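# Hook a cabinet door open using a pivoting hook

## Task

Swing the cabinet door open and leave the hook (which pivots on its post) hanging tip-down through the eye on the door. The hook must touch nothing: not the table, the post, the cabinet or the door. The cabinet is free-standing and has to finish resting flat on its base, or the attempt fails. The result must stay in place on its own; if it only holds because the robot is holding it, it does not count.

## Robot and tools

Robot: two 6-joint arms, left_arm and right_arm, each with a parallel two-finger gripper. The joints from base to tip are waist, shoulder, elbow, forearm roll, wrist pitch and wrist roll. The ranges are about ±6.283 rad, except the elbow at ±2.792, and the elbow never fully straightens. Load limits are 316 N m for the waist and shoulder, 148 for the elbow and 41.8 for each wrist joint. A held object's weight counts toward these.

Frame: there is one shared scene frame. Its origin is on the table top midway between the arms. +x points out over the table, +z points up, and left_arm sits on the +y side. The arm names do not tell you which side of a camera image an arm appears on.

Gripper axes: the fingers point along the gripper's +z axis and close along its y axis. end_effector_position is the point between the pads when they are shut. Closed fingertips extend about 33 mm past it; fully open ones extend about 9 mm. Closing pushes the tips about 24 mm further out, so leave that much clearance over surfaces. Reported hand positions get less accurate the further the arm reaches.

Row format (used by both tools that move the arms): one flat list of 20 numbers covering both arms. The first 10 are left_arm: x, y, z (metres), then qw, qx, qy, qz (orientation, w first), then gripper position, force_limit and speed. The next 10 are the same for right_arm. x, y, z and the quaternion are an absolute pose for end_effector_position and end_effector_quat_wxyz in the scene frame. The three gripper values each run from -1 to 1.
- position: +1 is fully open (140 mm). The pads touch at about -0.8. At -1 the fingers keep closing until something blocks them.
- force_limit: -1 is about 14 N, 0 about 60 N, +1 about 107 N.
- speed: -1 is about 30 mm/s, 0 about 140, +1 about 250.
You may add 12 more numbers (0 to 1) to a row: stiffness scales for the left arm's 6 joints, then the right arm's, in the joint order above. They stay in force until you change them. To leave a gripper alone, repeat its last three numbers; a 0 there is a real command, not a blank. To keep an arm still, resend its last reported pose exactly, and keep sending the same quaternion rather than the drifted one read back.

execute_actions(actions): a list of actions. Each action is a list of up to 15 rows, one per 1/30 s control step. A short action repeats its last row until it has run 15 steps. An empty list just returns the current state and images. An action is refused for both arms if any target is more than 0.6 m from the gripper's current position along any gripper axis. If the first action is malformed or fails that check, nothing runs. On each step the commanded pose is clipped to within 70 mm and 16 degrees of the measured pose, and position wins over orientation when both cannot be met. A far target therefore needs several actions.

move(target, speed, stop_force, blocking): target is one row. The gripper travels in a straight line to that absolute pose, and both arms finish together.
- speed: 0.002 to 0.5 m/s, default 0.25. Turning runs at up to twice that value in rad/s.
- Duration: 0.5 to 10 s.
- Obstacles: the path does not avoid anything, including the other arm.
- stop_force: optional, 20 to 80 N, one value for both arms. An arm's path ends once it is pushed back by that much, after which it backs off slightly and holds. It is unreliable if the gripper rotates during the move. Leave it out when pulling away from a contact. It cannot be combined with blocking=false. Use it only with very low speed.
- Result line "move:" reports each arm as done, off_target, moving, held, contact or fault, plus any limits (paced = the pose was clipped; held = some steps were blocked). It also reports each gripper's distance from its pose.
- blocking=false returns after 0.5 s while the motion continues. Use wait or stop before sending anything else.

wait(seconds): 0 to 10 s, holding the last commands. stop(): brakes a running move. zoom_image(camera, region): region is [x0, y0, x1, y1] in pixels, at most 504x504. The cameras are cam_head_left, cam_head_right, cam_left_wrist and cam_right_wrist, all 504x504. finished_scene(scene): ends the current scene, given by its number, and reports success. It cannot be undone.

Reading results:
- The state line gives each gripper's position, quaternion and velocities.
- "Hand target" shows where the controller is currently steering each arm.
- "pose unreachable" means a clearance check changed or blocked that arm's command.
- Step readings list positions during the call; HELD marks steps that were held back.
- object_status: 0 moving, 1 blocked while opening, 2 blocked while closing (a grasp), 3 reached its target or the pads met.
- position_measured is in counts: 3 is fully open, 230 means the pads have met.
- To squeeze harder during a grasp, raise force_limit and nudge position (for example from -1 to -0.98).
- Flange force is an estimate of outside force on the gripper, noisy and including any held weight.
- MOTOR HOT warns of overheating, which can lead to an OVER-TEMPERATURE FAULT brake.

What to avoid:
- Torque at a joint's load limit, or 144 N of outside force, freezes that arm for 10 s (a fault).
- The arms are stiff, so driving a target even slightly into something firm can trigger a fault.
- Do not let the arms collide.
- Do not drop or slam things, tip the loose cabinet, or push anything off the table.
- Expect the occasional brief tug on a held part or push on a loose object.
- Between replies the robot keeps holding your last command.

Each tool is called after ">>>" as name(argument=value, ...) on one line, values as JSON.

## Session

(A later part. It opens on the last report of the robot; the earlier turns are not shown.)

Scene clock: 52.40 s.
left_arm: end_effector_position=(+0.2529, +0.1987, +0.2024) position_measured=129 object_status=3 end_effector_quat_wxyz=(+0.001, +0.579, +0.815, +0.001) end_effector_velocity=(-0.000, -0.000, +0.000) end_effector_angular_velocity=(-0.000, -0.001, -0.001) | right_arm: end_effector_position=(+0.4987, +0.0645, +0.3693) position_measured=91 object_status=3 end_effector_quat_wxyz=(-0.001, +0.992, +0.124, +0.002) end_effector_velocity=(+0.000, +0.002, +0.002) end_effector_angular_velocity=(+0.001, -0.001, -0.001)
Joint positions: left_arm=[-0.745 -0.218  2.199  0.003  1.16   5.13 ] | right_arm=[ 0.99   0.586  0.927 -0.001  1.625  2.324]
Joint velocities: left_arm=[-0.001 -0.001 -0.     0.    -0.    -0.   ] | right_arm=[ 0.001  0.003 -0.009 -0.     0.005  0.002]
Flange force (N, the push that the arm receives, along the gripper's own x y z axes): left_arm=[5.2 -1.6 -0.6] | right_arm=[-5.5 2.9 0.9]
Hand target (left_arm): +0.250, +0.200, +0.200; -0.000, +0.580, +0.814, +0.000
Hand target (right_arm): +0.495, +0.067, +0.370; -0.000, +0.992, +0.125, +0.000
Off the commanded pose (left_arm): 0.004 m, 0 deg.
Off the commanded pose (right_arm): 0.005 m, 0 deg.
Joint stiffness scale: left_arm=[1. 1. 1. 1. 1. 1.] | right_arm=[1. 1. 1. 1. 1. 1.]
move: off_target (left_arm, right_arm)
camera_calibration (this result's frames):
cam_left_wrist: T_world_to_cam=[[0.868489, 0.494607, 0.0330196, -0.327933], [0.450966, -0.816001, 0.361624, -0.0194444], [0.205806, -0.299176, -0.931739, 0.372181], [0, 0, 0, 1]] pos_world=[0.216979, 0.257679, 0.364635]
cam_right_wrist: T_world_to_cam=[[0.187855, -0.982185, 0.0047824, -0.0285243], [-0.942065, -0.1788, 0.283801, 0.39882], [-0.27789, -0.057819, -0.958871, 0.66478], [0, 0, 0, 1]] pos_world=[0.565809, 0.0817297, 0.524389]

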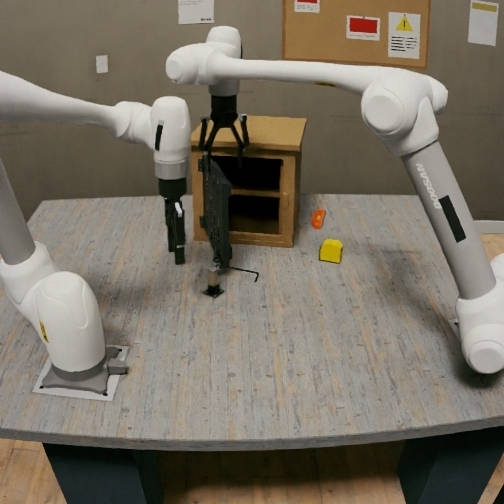

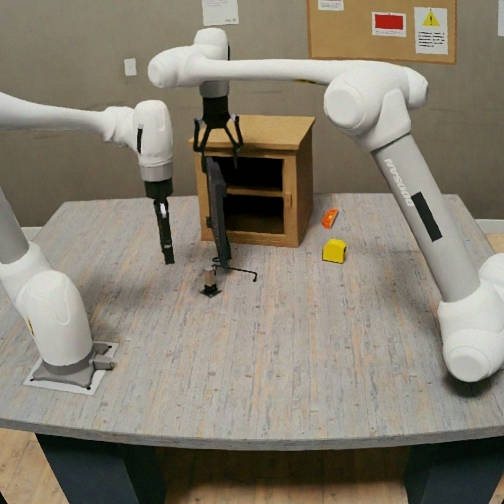

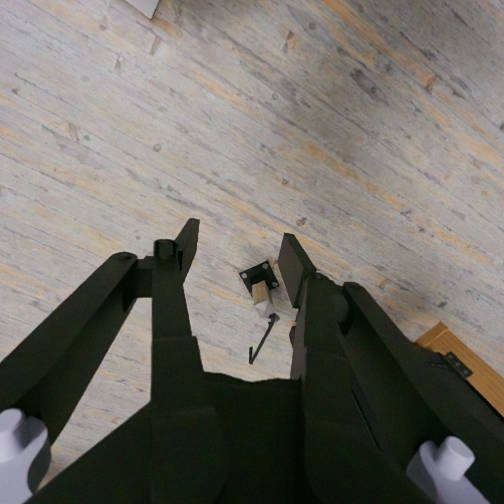

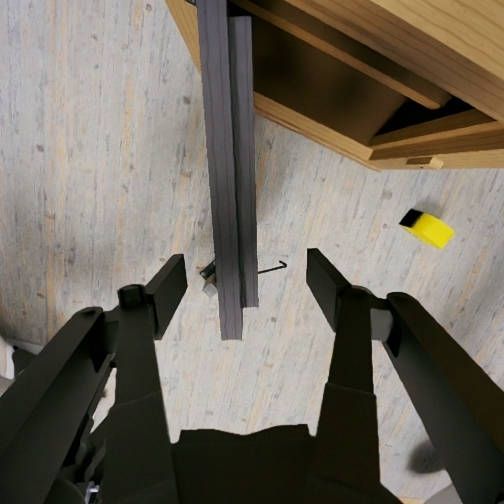

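>>> move(target=[0.25,0.2,0.2,0,0.58,0.814,0,0,0,0,0.495,0.078,0.285,0,0.992,0.125,0,0.3,-1,0], speed=0.08)

>>> move(target=[0.25,0.2,0.2,0,0.58,0.814,0,0,0,0,0.529,0.012,0.285,0,0.956,0.292,0,-0.2,-1,0], speed=0.06)

>>> move(target=[0.25,0.2,0.2,0,0.58,0.814,0,0,0,0,0.529,0.014,0.285,0,0.956,0.292,0,0.3,-1,0])

>>> move(target=[0.25,0.2,0.2,0,0.58,0.814,0,0,0,0,0.529,0.014,0.4,0,0.956,0.292,0,0.3,-1,0], speed=0.1)

>>> move(target=[0.387,0.028,0.16,0,0.58,0.814,0,0,0,0,0.42,-0.3,0.3,0,0.707,0.707,0,0.3,-1,0])

Scene clock: 61.43 s.
left_arm: end_effector_position=(+0.2529, +0.1987, +0.2024) position_measured=129 object_status=3 end_effector_quat_wxyz=(+0.001, +0.579, +0.815, +0.001) end_effector_velocity=(-0.000, -0.000, +0.000) end_effector_angular_velocity=(-0.000, -0.001, -0.002) | right_arm: end_effector_position=(+0.4999, +0.0670, +0.3434) position_measured=91 object_status=3 end_effector_quat_wxyz=(-0.002, +0.992, +0.124, +0.002) end_effector_velocity=(-0.000, +0.000, +0.000) end_effector_angular_velocity=(+0.001, +0.002, +0.000)
Joint positions: left_arm=[-0.745 -0.218  2.199  0.003  1.16   5.13 ] | right_arm=[ 0.991  0.589  0.967 -0.001  1.58   2.325]
Joint velocities: left_arm=[-0.002 -0.001 -0.     0.001  0.     0.   ] | right_arm=[-0.    -0.    -0.     0.002  0.    -0.001]
Flange force (N, the push that the arm receives, along the gripper's own x y z axes): left_arm=[3.4 -0.4 0.6] | right_arm=[-4.3 1.7 1.2]
Hand target (left_arm): +0.250, +0.200, +0.200; -0.000, +0.580, +0.814, +0.000
Hand target (right_arm): +0.500, +0.067, +0.345; -0.002, +0.992, +0.124, +0.002
Off the commanded pose (left_arm): 0.004 m, 0 deg.
Off the commanded pose (right_arm): 0.060 m, 0 deg.
Joint stiffness scale: left_arm=[1. 1. 1. 1. 1. 1.] | right_arm=[1. 1. 1. 1. 1. 1.]
move: held (right_arm), off_target (left_arm); limits=held; held on 24 of 40 steps (right_arm), including the last (right_arm)
pose unreachable (right arm): on one or more control steps of this call, first in action 0 (counted from 0), this arm could not follow its commanded pose, so it was not sent that pose on those steps. On the call's last step it was still not sent that pose. It may still have moved: this result reports where it is.
cause: the commanded pose would bring a part of the arm too close to another arm (a part of this arm just beyond joint 4 (forearm roll) and a part of the other arm just beyond its joint 5 (wrist pitch)).
camera_calibration (this result's frames):
cam_left_wrist: T_world_to_cam=[[0.86849, 0.494605, 0.0330172, -0.327932], [0.450964, -0.816, 0.361628, -0.0194461], [0.205805, -0.299181, -0.931738, 0.372181], [0, 0, 0, 1]] pos_world=[0.216979, 0.257678, 0.364635]
cam_right_wrist: T_world_to_cam=[[0.187021, -0.982346, 0.00451952, -0.025625], [-0.942271, -0.178086, 0.283569, 0.407939], [-0.277758, -0.0572918, -0.958941, 0.64031], [0, 0, 0, 1]] pos_world=[0.567032, 0.0841603, 0.498457]

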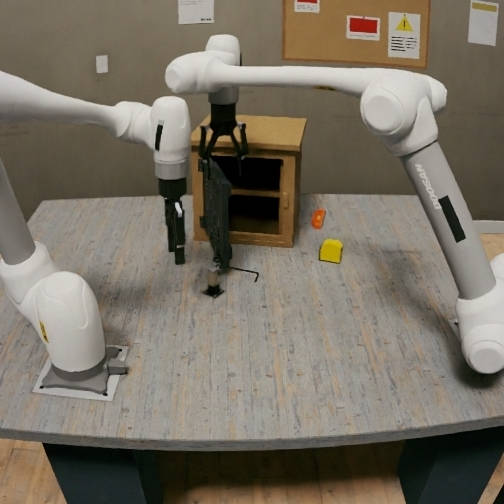

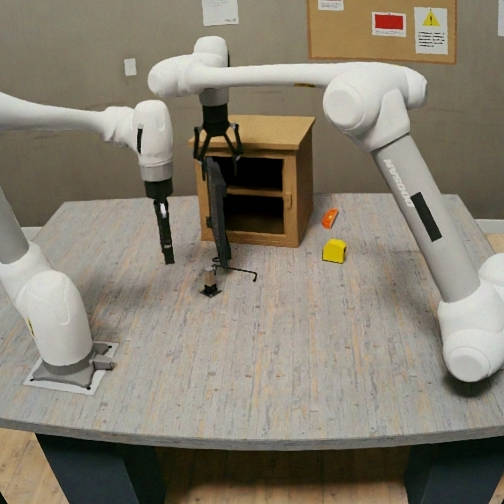

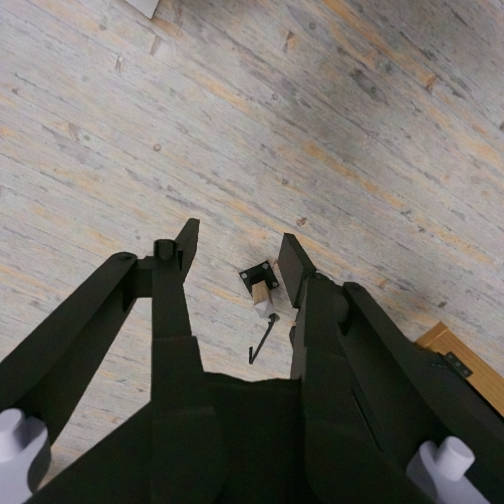

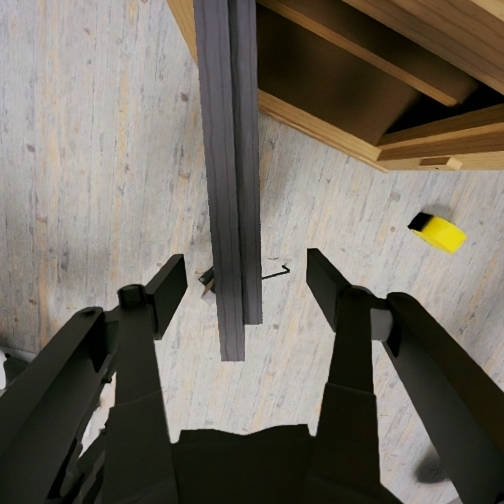

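Scene clock: 64.60 s.
left_arm: end_effector_position=(+0.2529, +0.1987, +0.2024) position_measured=129 object_status=3 end_effector_quat_wxyz=(+0.001, +0.579, +0.815, +0.001) end_effector_velocity=(+0.000, -0.000, +0.000) end_effector_angular_velocity=(-0.001, -0.000, -0.000) | right_arm: end_effector_position=(+0.5266, +0.0143, +0.2854) position_measured=154 object_status=3 end_effector_quat_wxyz=(+0.002, +0.956, +0.293, -0.001) end_effector_velocity=(+0.000, -0.001, -0.001) end_effector_angular_velocity=(+0.002, -0.000, +0.009)
Joint positions: left_arm=[-0.745 -0.218  2.199  0.003  1.16   5.13 ] | right_arm=[ 0.932  0.544  1.143 -0.001  1.459  1.921]
Joint velocities: left_arm=[ 0. -0. -0. -0. -0.  0.] | right_arm=[-0.001 -0.002  0.004  0.001 -0.004 -0.011]
Flange force (N, the push that the arm receives, along the gripper's own x y z axes): left_arm=[5.9 -0.5 -0.5] | right_arm=[-6.0 -1.6 0.6]
Hand target (left_arm): +0.250, +0.200, +0.200; -0.000, +0.580, +0.814, +0.000
Hand target (right_arm): +0.529, +0.012, +0.285; +0.000, +0.956, +0.292, -0.000
Off the commanded pose (left_arm): 0.004 m, 0 deg.
Off the commanded pose (right_arm): 0.003 m, 0 deg.
Joint stiffness scale: left_arm=[1. 1. 1. 1. 1. 1.] | right_arm=[1. 1. 1. 1. 1. 1.]
move: off_target (left_arm); limits=held; held on 1 of 95 steps (left_arm)
pose unreachable (left arm): on one or more control steps of this call, first in action 0 (counted from 0), this arm could not follow its commanded pose, so it was not sent that pose on those steps. It may still have moved: this result reports where it is.
cause: the commanded pose would bring a part of the arm too close to another arm (a part of this arm just beyond joint 5 (wrist pitch) and a part of the other arm just beyond its joint 4 (forearm roll)).
camera_calibration (this result's frames):
cam_left_wrist: T_world_to_cam=[[0.86849, 0.494605, 0.0330171, -0.327932], [0.450964, -0.816, 0.361628, -0.0194461], [0.205805, -0.299181, -0.931738, 0.372181], [0, 0, 0, 1]] pos_world=[0.216979, 0.257678, 0.364635]
cam_right_wrist: T_world_to_cam=[[0.50928, -0.860538, 0.0104386, -0.25526], [-0.824756, -0.484568, 0.2915, 0.380391], [-0.245788, -0.157064, -0.956514, 0.573004], [0, 0, 0, 1]] pos_world=[0.584566, 0.0546627, 0.439867]

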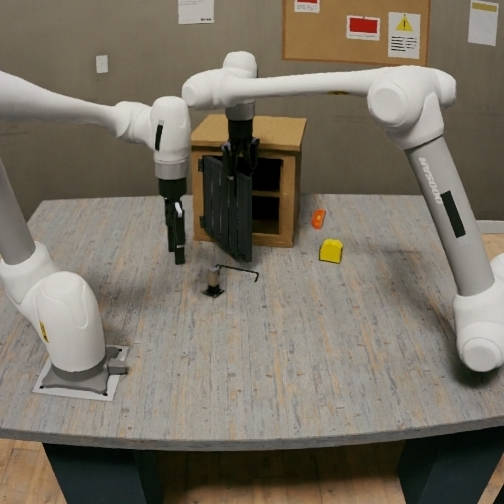

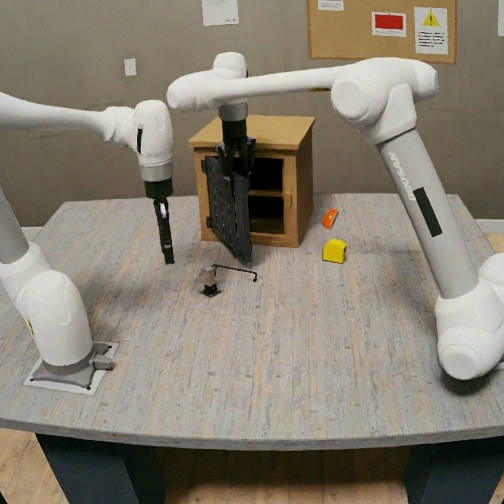

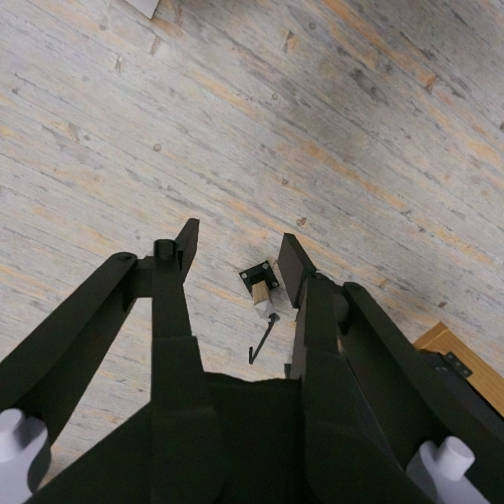

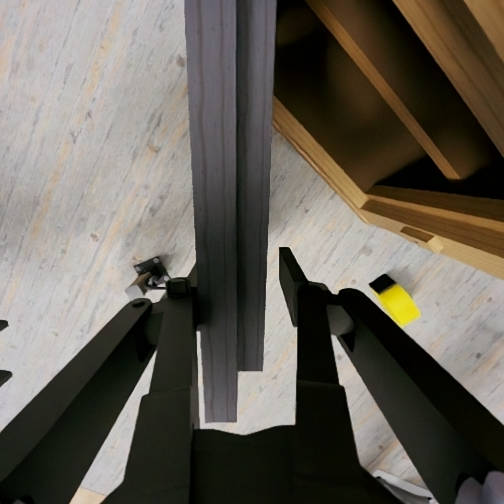

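Scene clock: 65.30 s.
left_arm: end_effector_position=(+0.2529, +0.1987, +0.2024) position_measured=129 object_status=3 end_effector_quat_wxyz=(+0.001, +0.579, +0.815, +0.001) end_effector_velocity=(+0.000, -0.000, +0.000) end_effector_angular_velocity=(-0.001, -0.000, +0.001) | right_arm: end_effector_position=(+0.5266, +0.0143, +0.2854) position_measured=91 object_status=3 end_effector_quat_wxyz=(+0.002, +0.956, +0.293, -0.001) end_effector_velocity=(-0.002, +0.001, +0.000) end_effector_angular_velocity=(+0.000, -0.000, +0.003)
Joint positions: left_arm=[-0.745 -0.218  2.199  0.003  1.16   5.13 ] | right_arm=[ 0.932  0.544  1.143 -0.001  1.459  1.921]
Joint velocities: left_arm=[ 0.    -0.    -0.    -0.001 -0.    -0.   ] | right_arm=[ 0.002 -0.    -0.    -0.     0.    -0.001]
Flange force (N, the push that the arm receives, along the gripper's own x y z axes): left_arm=[5.8 -1.4 -0.1] | right_arm=[-3.7 -0.9 0.8]
Hand target (left_arm): +0.250, +0.200, +0.200; -0.000, +0.580, +0.814, +0.000
Hand target (right_arm): +0.529, +0.014, +0.285; +0.000, +0.956, +0.292, -0.000
Off the commanded pose (left_arm): 0.004 m, 0 deg.
Off the commanded pose (right_arm): 0.002 m, 0 deg.
Joint stiffness scale: left_arm=[1. 1. 1. 1. 1. 1.] | right_arm=[1. 1. 1. 1. 1. 1.]
move: off_target (left_arm)
camera_calibration (this result's frames):
cam_left_wrist: T_world_to_cam=[[0.868491, 0.494605, 0.0330171, -0.327932], [0.450964, -0.816001, 0.361628, -0.019446], [0.205805, -0.299181, -0.931738, 0.372181], [0, 0, 0, 1]] pos_world=[0.216979, 0.257678, 0.364635]
cam_right_wrist: T_world_to_cam=[[0.509402, -0.860465, 0.0104334, -0.255338], [-0.824689, -0.484687, 0.29149, 0.380362], [-0.245761, -0.15709, -0.956517, 0.572978], [0, 0, 0, 1]] pos_world=[0.584565, 0.0546564, 0.439855]

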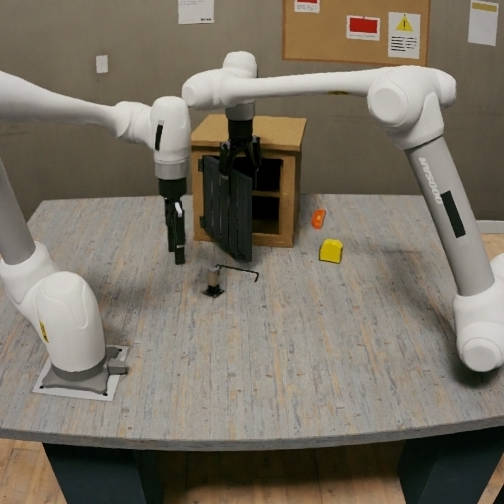

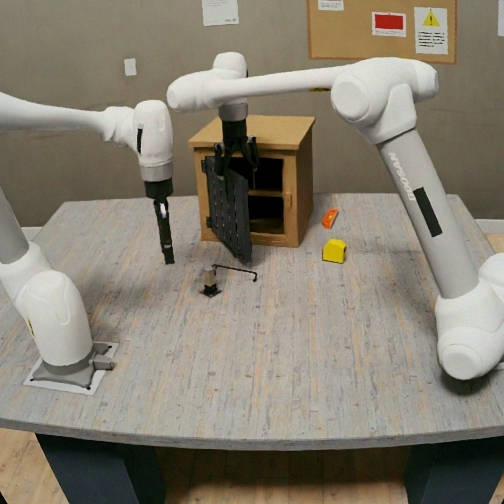

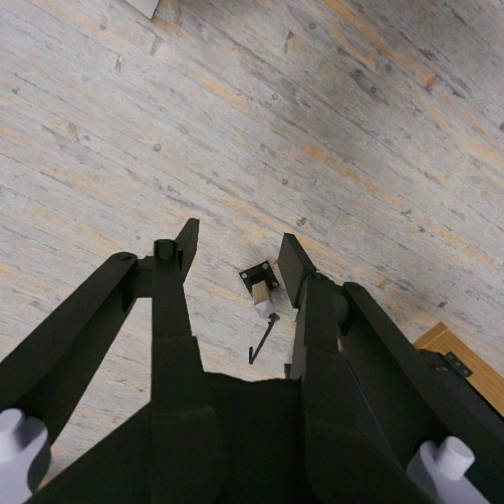

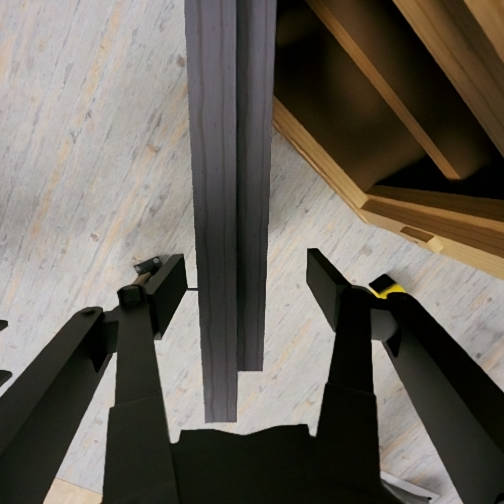

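Scene clock: 66.90 s.
left_arm: end_effector_position=(+0.2529, +0.1987, +0.2024) position_measured=129 object_status=3 end_effector_quat_wxyz=(+0.001, +0.579, +0.815, +0.001) end_effector_velocity=(+0.000, -0.001, +0.000) end_effector_angular_velocity=(-0.002, -0.002, -0.000) | right_arm: end_effector_position=(+0.5274, +0.0154, +0.3970) position_measured=91 object_status=3 end_effector_quat_wxyz=(+0.000, +0.956, +0.293, +0.001) end_effector_velocity=(-0.002, +0.000, +0.003) end_effector_angular_velocity=(-0.001, -0.001, +0.002)
Joint positions: left_arm=[-0.745 -0.218  2.199  0.003  1.16   5.13 ] | right_arm=[ 0.932  0.539  0.951 -0.001  1.649  1.921]
Joint velocities: left_arm=[-0.001 -0.001 -0.     0.    -0.002 -0.001] | right_arm=[ 0.002 -0.001 -0.004 -0.001  0.005  0.   ]
Flange force (N, the push that the arm receives, along the gripper's own x y z axes): left_arm=[4.6 0.3 0.1] | right_arm=[-5.2 0.2 2.1]
Hand target (left_arm): +0.250, +0.200, +0.200; -0.000, +0.580, +0.814, +0.000
Hand target (right_arm): +0.529, +0.014, +0.400; -0.000, +0.956, +0.292, +0.000
Off the commanded pose (left_arm): 0.004 m, 0 deg.
Off the commanded pose (right_arm): 0.004 m, 0 deg.
Joint stiffness scale: left_arm=[1. 1. 1. 1. 1. 1.] | right_arm=[1. 1. 1. 1. 1. 1.]
move: off_target (left_arm, right_arm)
camera_calibration (this result's frames):
cam_left_wrist: T_world_to_cam=[[0.86849, 0.494605, 0.0330171, -0.327932], [0.450964, -0.816, 0.361628, -0.0194462], [0.205805, -0.299181, -0.931738, 0.372181], [0, 0, 0, 1]] pos_world=[0.216979, 0.257678, 0.364635]
cam_right_wrist: T_world_to_cam=[[0.509132, -0.860652, 0.00787092, -0.254801], [-0.825913, -0.485967, 0.285839, 0.351922], [-0.242183, -0.152031, -0.958245, 0.678842], [0, 0, 0, 1]] pos_world=[0.584788, 0.0549325, 0.55191]

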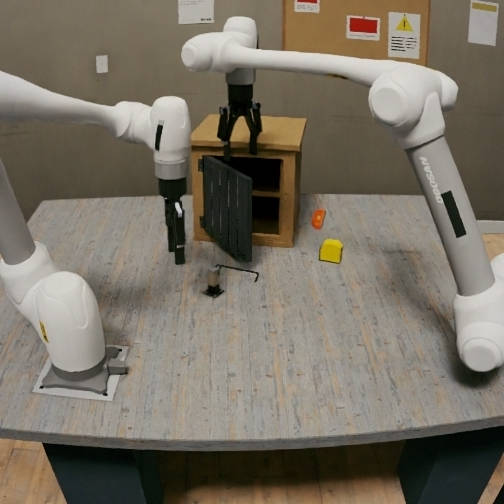

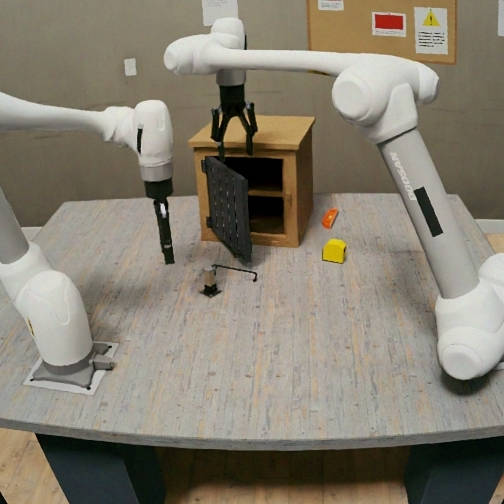

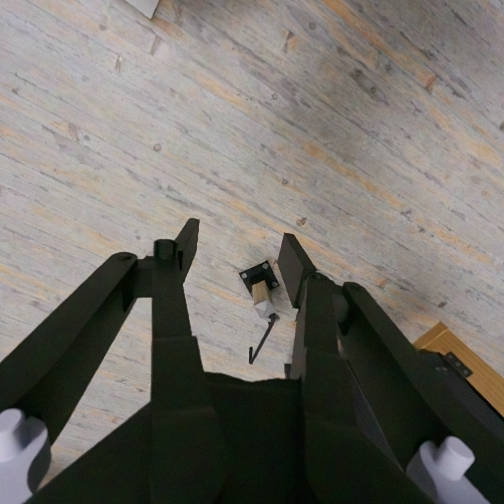

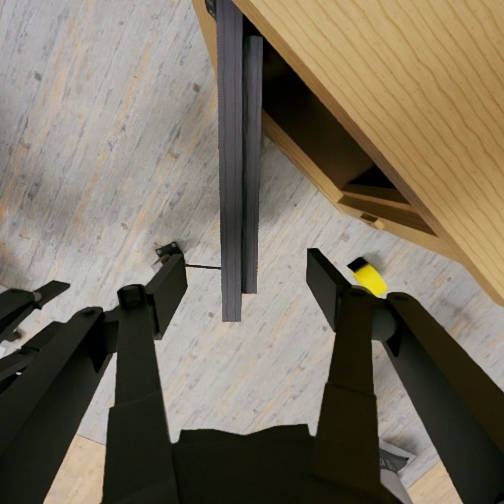

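Scene clock: 69.40 s.
left_arm: end_effector_position=(+0.3845, +0.0332, +0.1586) position_measured=129 object_status=3 end_effector_quat_wxyz=(-0.003, +0.582, +0.813, +0.002) end_effector_velocity=(-0.001, -0.002, -0.000) end_effector_angular_velocity=(+0.000, +0.000, -0.003) | right_arm: end_effector_position=(+0.4192, -0.2976, +0.3016) position_measured=91 object_status=3 end_effector_quat_wxyz=(+0.001, +0.706, +0.708, -0.002) end_effector_velocity=(-0.001, -0.001, -0.001) end_effector_angular_velocity=(+0.001, -0.001, +0.009)
Joint positions: left_arm=[-0.775  0.167  1.914  0.003  1.067  5.108] | right_arm=[ 0.762  0.034  1.786 -0.001  1.326  0.772]
Joint velocities: left_arm=[-0.003  0.002 -0.002 -0.     0.001  0.   ] | right_arm=[ 0.    -0.002  0.003 -0.    -0.002 -0.009]
Flange force (N, the push that the arm receives, along the gripper's own x y z axes): left_arm=[0.8 0.2 0.4] | right_arm=[3.2 -4.2 -0.9]
Hand target (left_arm): +0.387, +0.028, +0.160; +0.000, +0.580, +0.814, +0.000
Hand target (right_arm): +0.420, -0.300, +0.300; +0.000, +0.707, +0.707, -0.000
Off the commanded pose (left_arm): 0.006 m, 0 deg.
Off the commanded pose (right_arm): 0.003 m, 0 deg.
Joint stiffness scale: left_arm=[1. 1. 1. 1. 1. 1.] | right_arm=[1. 1. 1. 1. 1. 1.]
move: off_target (left_arm)
camera_calibration (this result's frames):
cam_left_wrist: T_world_to_cam=[[0.872482, 0.487652, 0.0311545, -0.359984], [0.446361, -0.821303, 0.355278, -0.195058], [0.19884, -0.296068, -0.934241, 0.25769], [0, 0, 0, 1]] pos_world=[0.349907, 0.091639, 0.32126]
cam_right_wrist: T_world_to_cam=[[0.998315, -0.0577977, 0.00512243, -0.433636], [-0.0567707, -0.954682, 0.292164, -0.32619], [-0.0119962, -0.291963, -0.956354, 0.374919], [0, 0, 0, 1]] pos_world=[0.418885, -0.227008, 0.456077]

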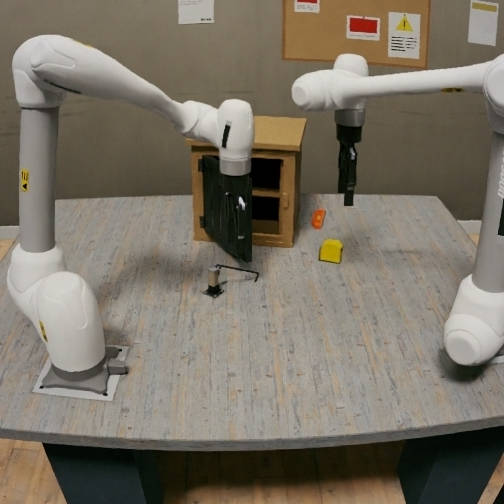

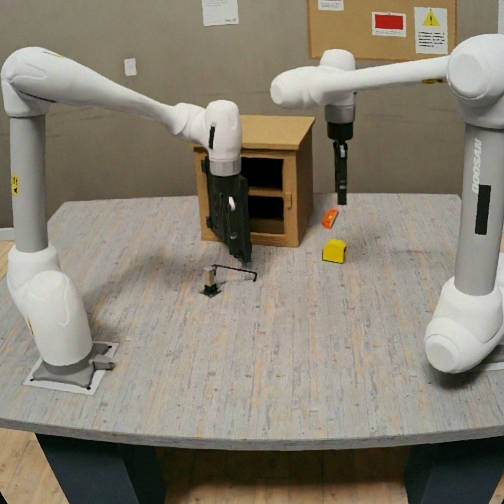

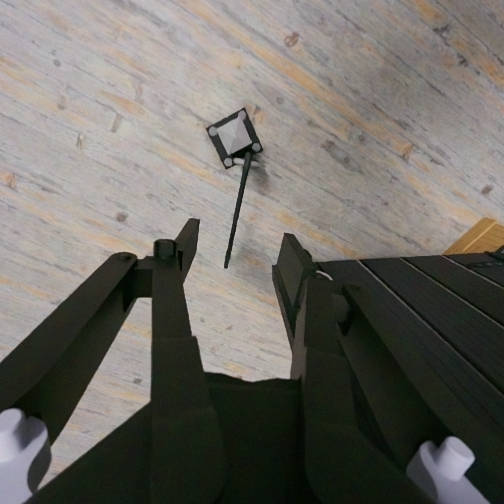

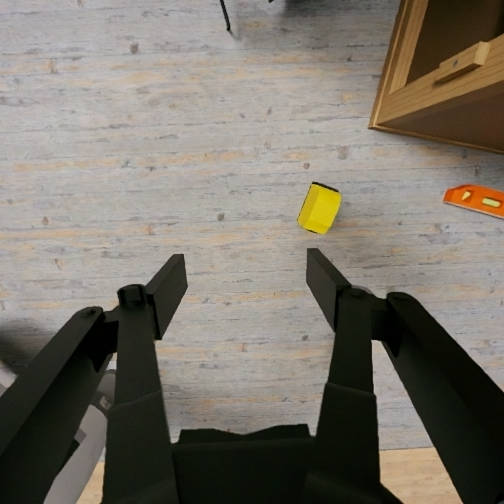

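>>> move(target=[0.382,0.029,0.062,0,0.58,0.814,0,-0.3,-0.5,0,0.42,-0.3,0.3,0,0.707,0.707,0,0.3,-1,0], speed=0.1)

>>> zoom_image(camera="cam_head_right", region=[180,200,300,310])

Scene clock: 76.40 s.
left_arm: end_effector_position=(+0.3858, +0.0274, +0.0675) position_measured=167 object_status=3 end_effector_quat_wxyz=(+0.004, +0.582, +0.813, +0.000) end_effector_velocity=(+0.001, -0.001, -0.002) end_effector_angular_velocity=(-0.001, -0.001, -0.001) | right_arm: end_effector_position=(+0.4194, -0.2980, +0.3014) position_measured=91 object_status=3 end_effector_quat_wxyz=(+0.001, +0.706, +0.708, -0.002) end_effector_velocity=(-0.001, +0.001, +0.001) end_effector_angular_velocity=(+0.001, -0.001, +0.002)
Joint positions: left_arm=[-0.78   0.256  1.996  0.003  0.882  5.104] | right_arm=[ 0.761  0.034  1.787 -0.001  1.325  0.771]
Joint velocities: left_arm=[-0.001  0.004  0.001  0.    -0.005  0.   ] | right_arm=[ 0.002 -0.001 -0.     0.    -0.001 -0.   ]
Flange force (N, the push that the arm receives, along the gripper's own x y z axes): left_arm=[2.7 1.6 1.5] | right_arm=[3.5 -0.8 1.4]
Hand target (left_arm): +0.382, +0.029, +0.062; -0.000, +0.580, +0.814, +0.000
Hand target (right_arm): +0.420, -0.300, +0.300; +0.000, +0.707, +0.707, -0.000
Off the commanded pose (left_arm): 0.007 m, 1 deg.
Off the commanded pose (right_arm): 0.003 m, 0 deg.
Joint stiffness scale: left_arm=[1. 1. 1. 1. 1. 1.] | right_arm=[1. 1. 1. 1. 1. 1.]
move: off_target (left_arm)
camera_calibration (this result's frames):
cam_left_wrist: T_world_to_cam=[[0.872426, 0.487583, 0.0336901, -0.355637], [0.442833, -0.81776, 0.367652, -0.167572], [0.206811, -0.30583, -0.929353, 0.167496], [0, 0, 0, 1]] pos_world=[0.349834, 0.0875942, 0.229253]
cam_right_wrist: T_world_to_cam=[[0.998337, -0.0574083, 0.00529046, -0.433788], [-0.0564495, -0.954757, 0.291981, -0.326501], [-0.011711, -0.291794, -0.956409, 0.374523], [0, 0, 0, 1]] pos_world=[0.419022, -0.227348, 0.455824]

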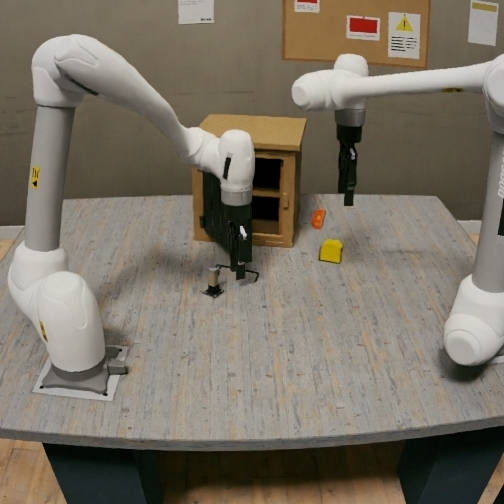

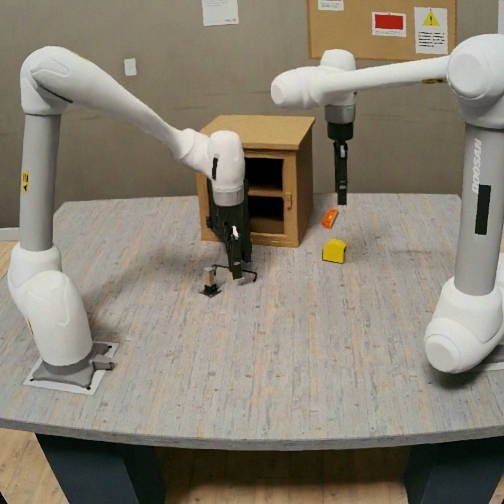

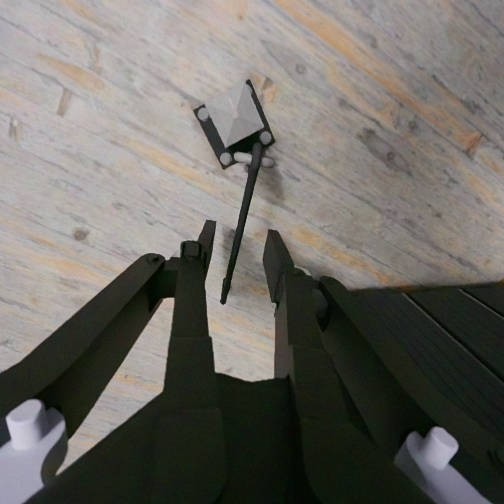

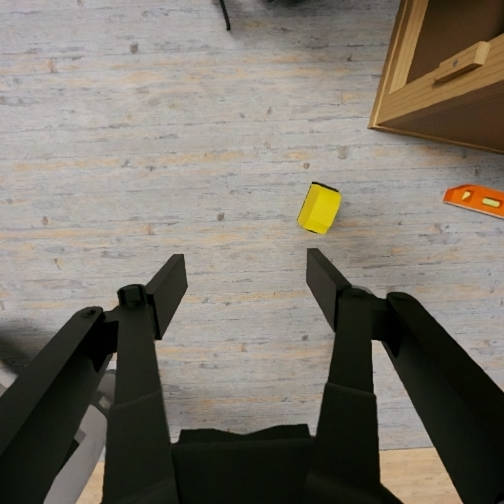

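Region (180, 200, 300, 310) of cam_head_right's 504x504 image, scaled by 4.200, with more detail than that image has; it fills the top 462 rows of this view, and the rest is white.

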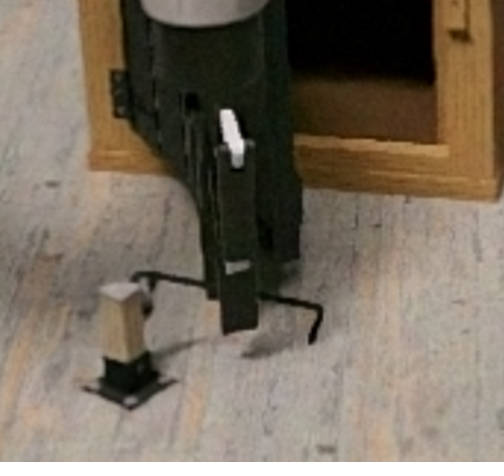

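>>> move(target=[0.382,0.029,0.062,0,0.58,0.814,0,-1,-0.5,0,0.42,-0.3,0.3,0,0.707,0.707,0,0.3,-1,0])

>>> move(target=[0.383,0.035,0.104,0.211,0.56,0.786,-0.15,-1,-0.5,0,0.42,-0.3,0.3,0,0.707,0.707,0,0.3,-1,0], speed=0.12)

>>> move(target=[0.4,0.044,0.104,0.232,0.431,0.865,-0.116,-1,-0.5,0,0.42,-0.3,0.3,0,0.707,0.707,0,0.3,-1,0], speed=0.1)

>>> zoom_image(camera="cam_head_right", region=[180,200,300,310])

>>> zoom_image(camera="cam_head_left", region=[180,200,300,310])

Scene clock: 87.03 s.
left_arm: end_effector_position=(+0.3854, +0.0270, +0.0673) position_measured=225 object_status=2 end_effector_quat_wxyz=(+0.004, +0.582, +0.813, -0.000) end_effector_velocity=(+0.001, -0.000, +0.001) end_effector_angular_velocity=(-0.001, -0.002, +0.000) | right_arm: end_effector_position=(+0.4194, -0.2980, +0.3014) position_measured=91 object_status=3 end_effector_quat_wxyz=(+0.001, +0.706, +0.708, -0.002) end_effector_velocity=(+0.000, -0.000, +0.000) end_effector_angular_velocity=(+0.001, -0.000, -0.001)
Joint positions: left_arm=[-0.78   0.256  1.997  0.002  0.881  5.103] | right_arm=[ 0.761  0.034  1.787 -0.001  1.325  0.771]
Joint velocities: left_arm=[ 0.    -0.001 -0.     0.    -0.001 -0.   ] | right_arm=[-0.001 -0.     0.     0.    -0.    -0.   ]
Flange force (N, the push that the arm receives, along the gripper's own x y z axes): left_arm=[8.9 -5.1 -5.9] | right_arm=[2.8 -0.8 1.0]
Hand target (left_arm): +0.382, +0.029, +0.062; -0.000, +0.580, +0.814, +0.000
Hand target (right_arm): +0.420, -0.300, +0.300; +0.000, +0.707, +0.707, -0.000
Off the commanded pose (left_arm): 0.007 m, 0 deg.
Off the commanded pose (right_arm): 0.003 m, 0 deg.
Joint stiffness scale: left_arm=[1. 1. 1. 1. 1. 1.] | right_arm=[1. 1. 1. 1. 1. 1.]
move: off_target (left_arm)
camera_calibration (this result's frames):
cam_left_wrist: T_world_to_cam=[[0.87187, 0.488647, 0.0326608, -0.354844], [0.444057, -0.816911, 0.368064, -0.168187], [0.206534, -0.306401, -0.929227, 0.167393], [0, 0, 0, 1]] pos_world=[0.34949, 0.0872894, 0.229039]
cam_right_wrist: T_world_to_cam=[[0.998336, -0.0574164, 0.00528999, -0.433795], [-0.0564572, -0.954756, 0.291982, -0.326502], [-0.0117139, -0.291794, -0.956409, 0.37451], [0, 0, 0, 1]] pos_world=[0.419027, -0.227357, 0.455812]

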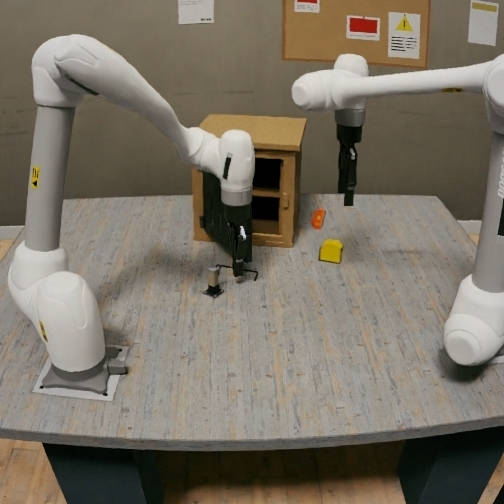

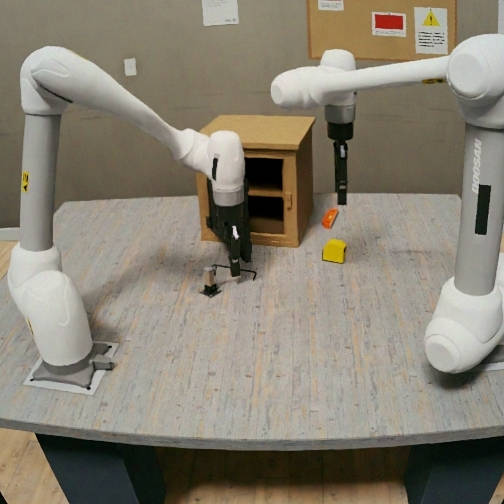

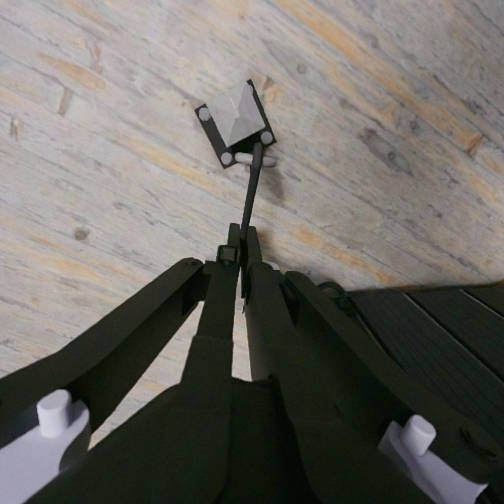

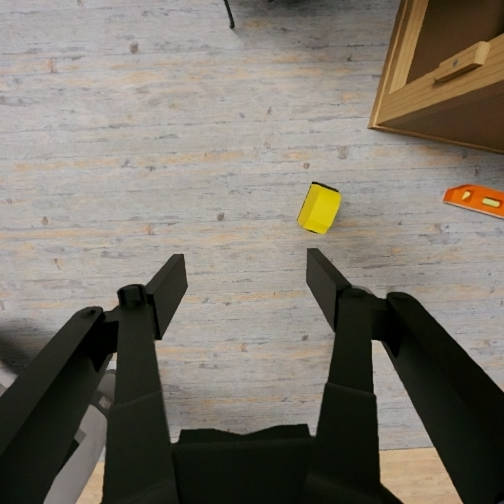

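Scene clock: 89.60 s.
left_arm: end_effector_position=(+0.3830, +0.0318, +0.1038) position_measured=225 object_status=2 end_effector_quat_wxyz=(+0.209, +0.561, +0.787, -0.151) end_effector_velocity=(-0.001, -0.000, -0.000) end_effector_angular_velocity=(-0.015, +0.002, -0.005) | right_arm: end_effector_position=(+0.4194, -0.2980, +0.3014) position_measured=91 object_status=3 end_effector_quat_wxyz=(+0.001, +0.706, +0.708, -0.002) end_effector_velocity=(+0.001, -0.000, -0.000) end_effector_angular_velocity=(+0.001, -0.000, +0.001)
Joint positions: left_arm=[-0.631  0.057  2.26  -0.638  0.448  5.778] | right_arm=[ 0.761  0.034  1.787 -0.001  1.325  0.771]
Joint velocities: left_arm=[ 0.008  0.     0.006 -0.049 -0.     0.054] | right_arm=[-0.001  0.    -0.     0.    -0.001 -0.001]
Flange force (N, the push that the arm receives, along the gripper's own x y z axes): left_arm=[5.1 -1.3 -0.6] | right_arm=[1.7 -2.4 0.7]
Hand target (left_arm): +0.383, +0.034, +0.104; +0.211, +0.561, +0.786, -0.151
Hand target (right_arm): +0.420, -0.300, +0.300; +0.000, +0.707, +0.707, -0.000
Off the commanded pose (left_arm): 0.003 m, 0 deg.
Off the commanded pose (right_arm): 0.003 m, 0 deg.
Joint stiffness scale: left_arm=[1. 1. 1. 1. 1. 1.] | right_arm=[1. 1. 1. 1. 1. 1.]
move: done
camera_calibration (this result's frames):
cam_left_wrist: T_world_to_cam=[[0.873897, 0.481356, -0.0678231, -0.3464], [0.352488, -0.531403, 0.7703, -0.192367], [0.334747, -0.69707, -0.634064, 0.135921], [0, 0, 0, 1]] pos_world=[0.325026, 0.159264, 0.210869]
cam_right_wrist: T_world_to_cam=[[0.998336, -0.0574165, 0.00528979, -0.433795], [-0.0564572, -0.954756, 0.291982, -0.326502], [-0.0117141, -0.291794, -0.956409, 0.37451], [0, 0, 0, 1]] pos_world=[0.419027, -0.227357, 0.455812]

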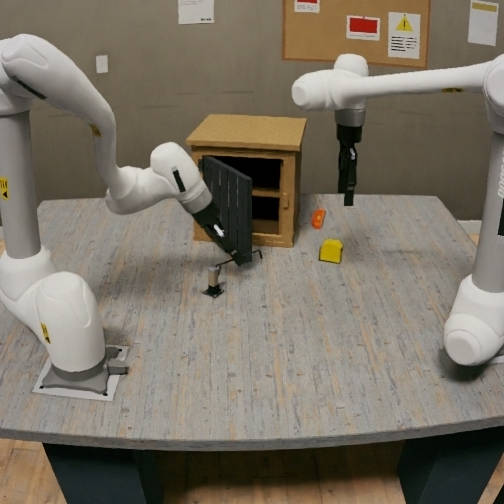

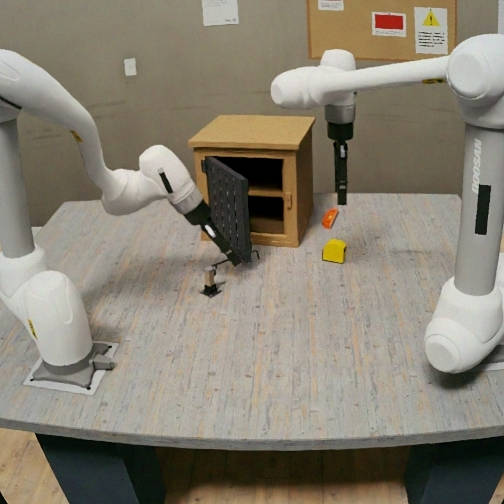

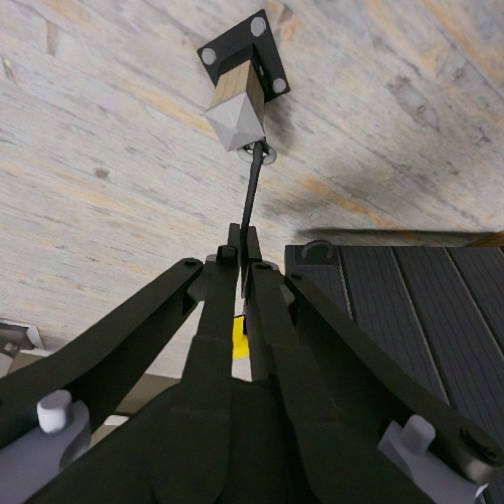

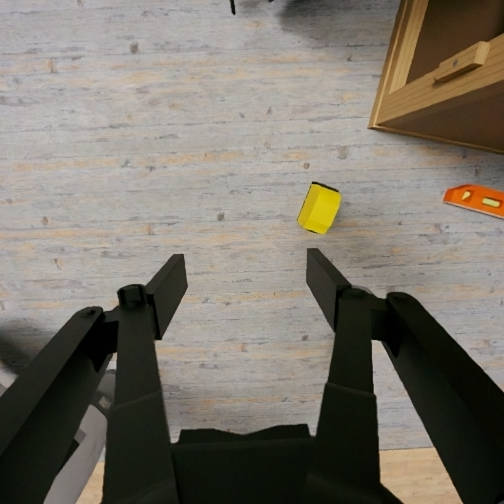

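Scene clock: 91.53 s.
left_arm: end_effector_position=(+0.4009, +0.0421, +0.1037) position_measured=225 object_status=2 end_effector_quat_wxyz=(+0.230, +0.431, +0.865, -0.118) end_effector_velocity=(+0.001, +0.000, +0.000) end_effector_angular_velocity=(+0.007, -0.005, +0.018) | right_arm: end_effector_position=(+0.4194, -0.2980, +0.3014) position_measured=91 object_status=3 end_effector_quat_wxyz=(+0.001, +0.706, +0.708, -0.002) end_effector_velocity=(-0.001, +0.000, +0.001) end_effector_angular_velocity=(+0.001, -0.000, +0.001)
Joint positions: left_arm=[-0.696  0.035  2.283 -0.274  0.318  5.109] | right_arm=[ 0.761  0.034  1.787 -0.001  1.325  0.771]
Joint velocities: left_arm=[-0.011 -0.001 -0.     0.069 -0.005 -0.087] | right_arm=[ 0.001 -0.001 -0.     0.001  0.    -0.   ]
Flange force (N, the push that the arm receives, along the gripper's own x y z axes): left_arm=no reading | right_arm=[2.5 -1.8 1.0]
Hand target (left_arm): +0.400, +0.044, +0.104; +0.232, +0.431, +0.864, -0.116
Hand target (right_arm): +0.420, -0.300, +0.300; +0.000, +0.707, +0.707, -0.000
Off the commanded pose (left_arm): 0.002 m, 0 deg.
Off the commanded pose (right_arm): 0.003 m, 0 deg.
Joint stiffness scale: left_arm=[1. 1. 1. 1. 1. 1.] | right_arm=[1. 1. 1. 1. 1. 1.]
move: done
camera_calibration (this result's frames):
cam_left_wrist: T_world_to_cam=[[0.68224, 0.727758, -0.0701208, -0.30027], [0.500343, -0.394802, 0.770577, -0.258203], [0.533109, -0.560803, -0.633478, 0.0518436], [0, 0, 0, 1]] pos_world=[0.306408, 0.145659, 0.210752]
cam_right_wrist: T_world_to_cam=[[0.998336, -0.0574166, 0.00528974, -0.433795], [-0.0564573, -0.954756, 0.291982, -0.326502], [-0.0117142, -0.291795, -0.956409, 0.37451], [0, 0, 0, 1]] pos_world=[0.419027, -0.227357, 0.455812]

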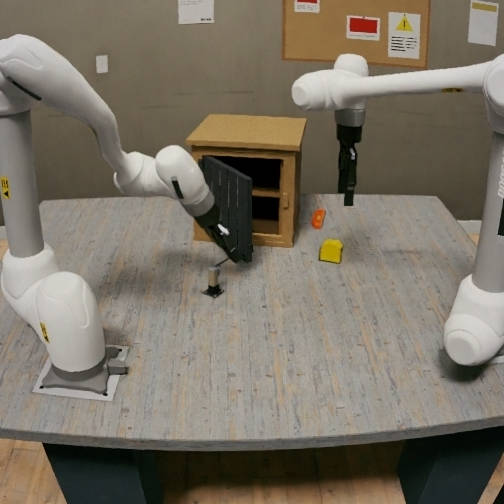

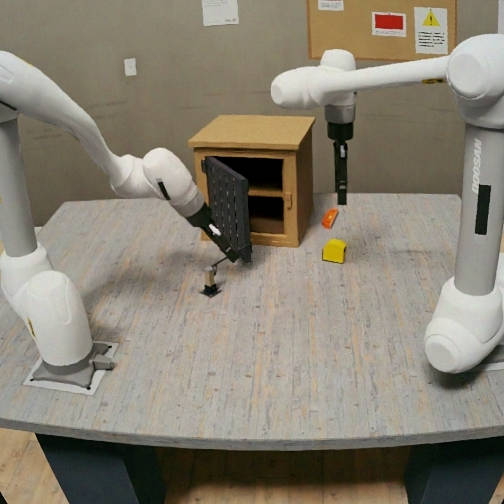

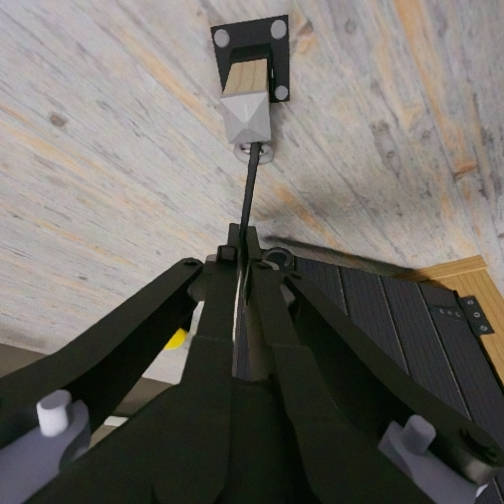

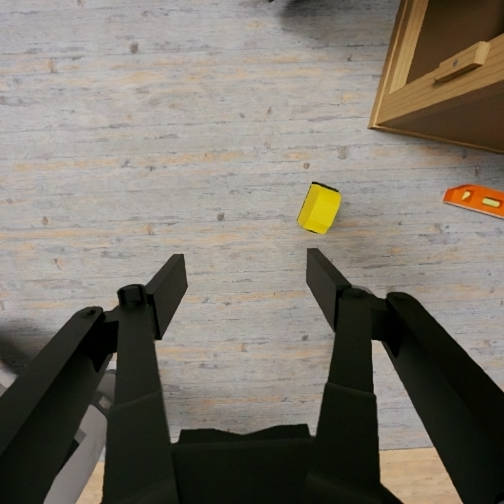

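Region (180, 200, 300, 310) of cam_head_right's 504x504 image, scaled by 4.200, with more detail than that image has; it fills the top 462 rows of this view, and the rest is white.

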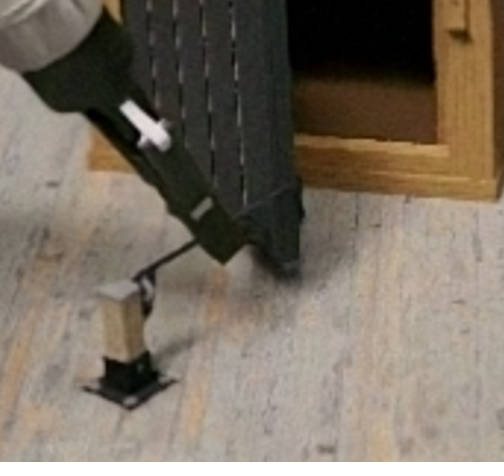

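Region (180, 200, 300, 310) of cam_head_left's 504x504 image, scaled by 4.200, with more detail than that image has; it fills the top 462 rows of this view, and the rest is white.

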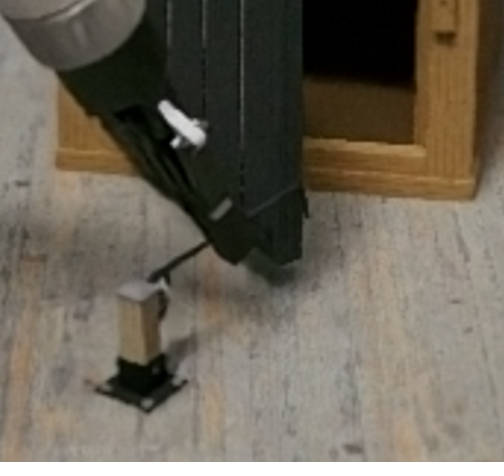

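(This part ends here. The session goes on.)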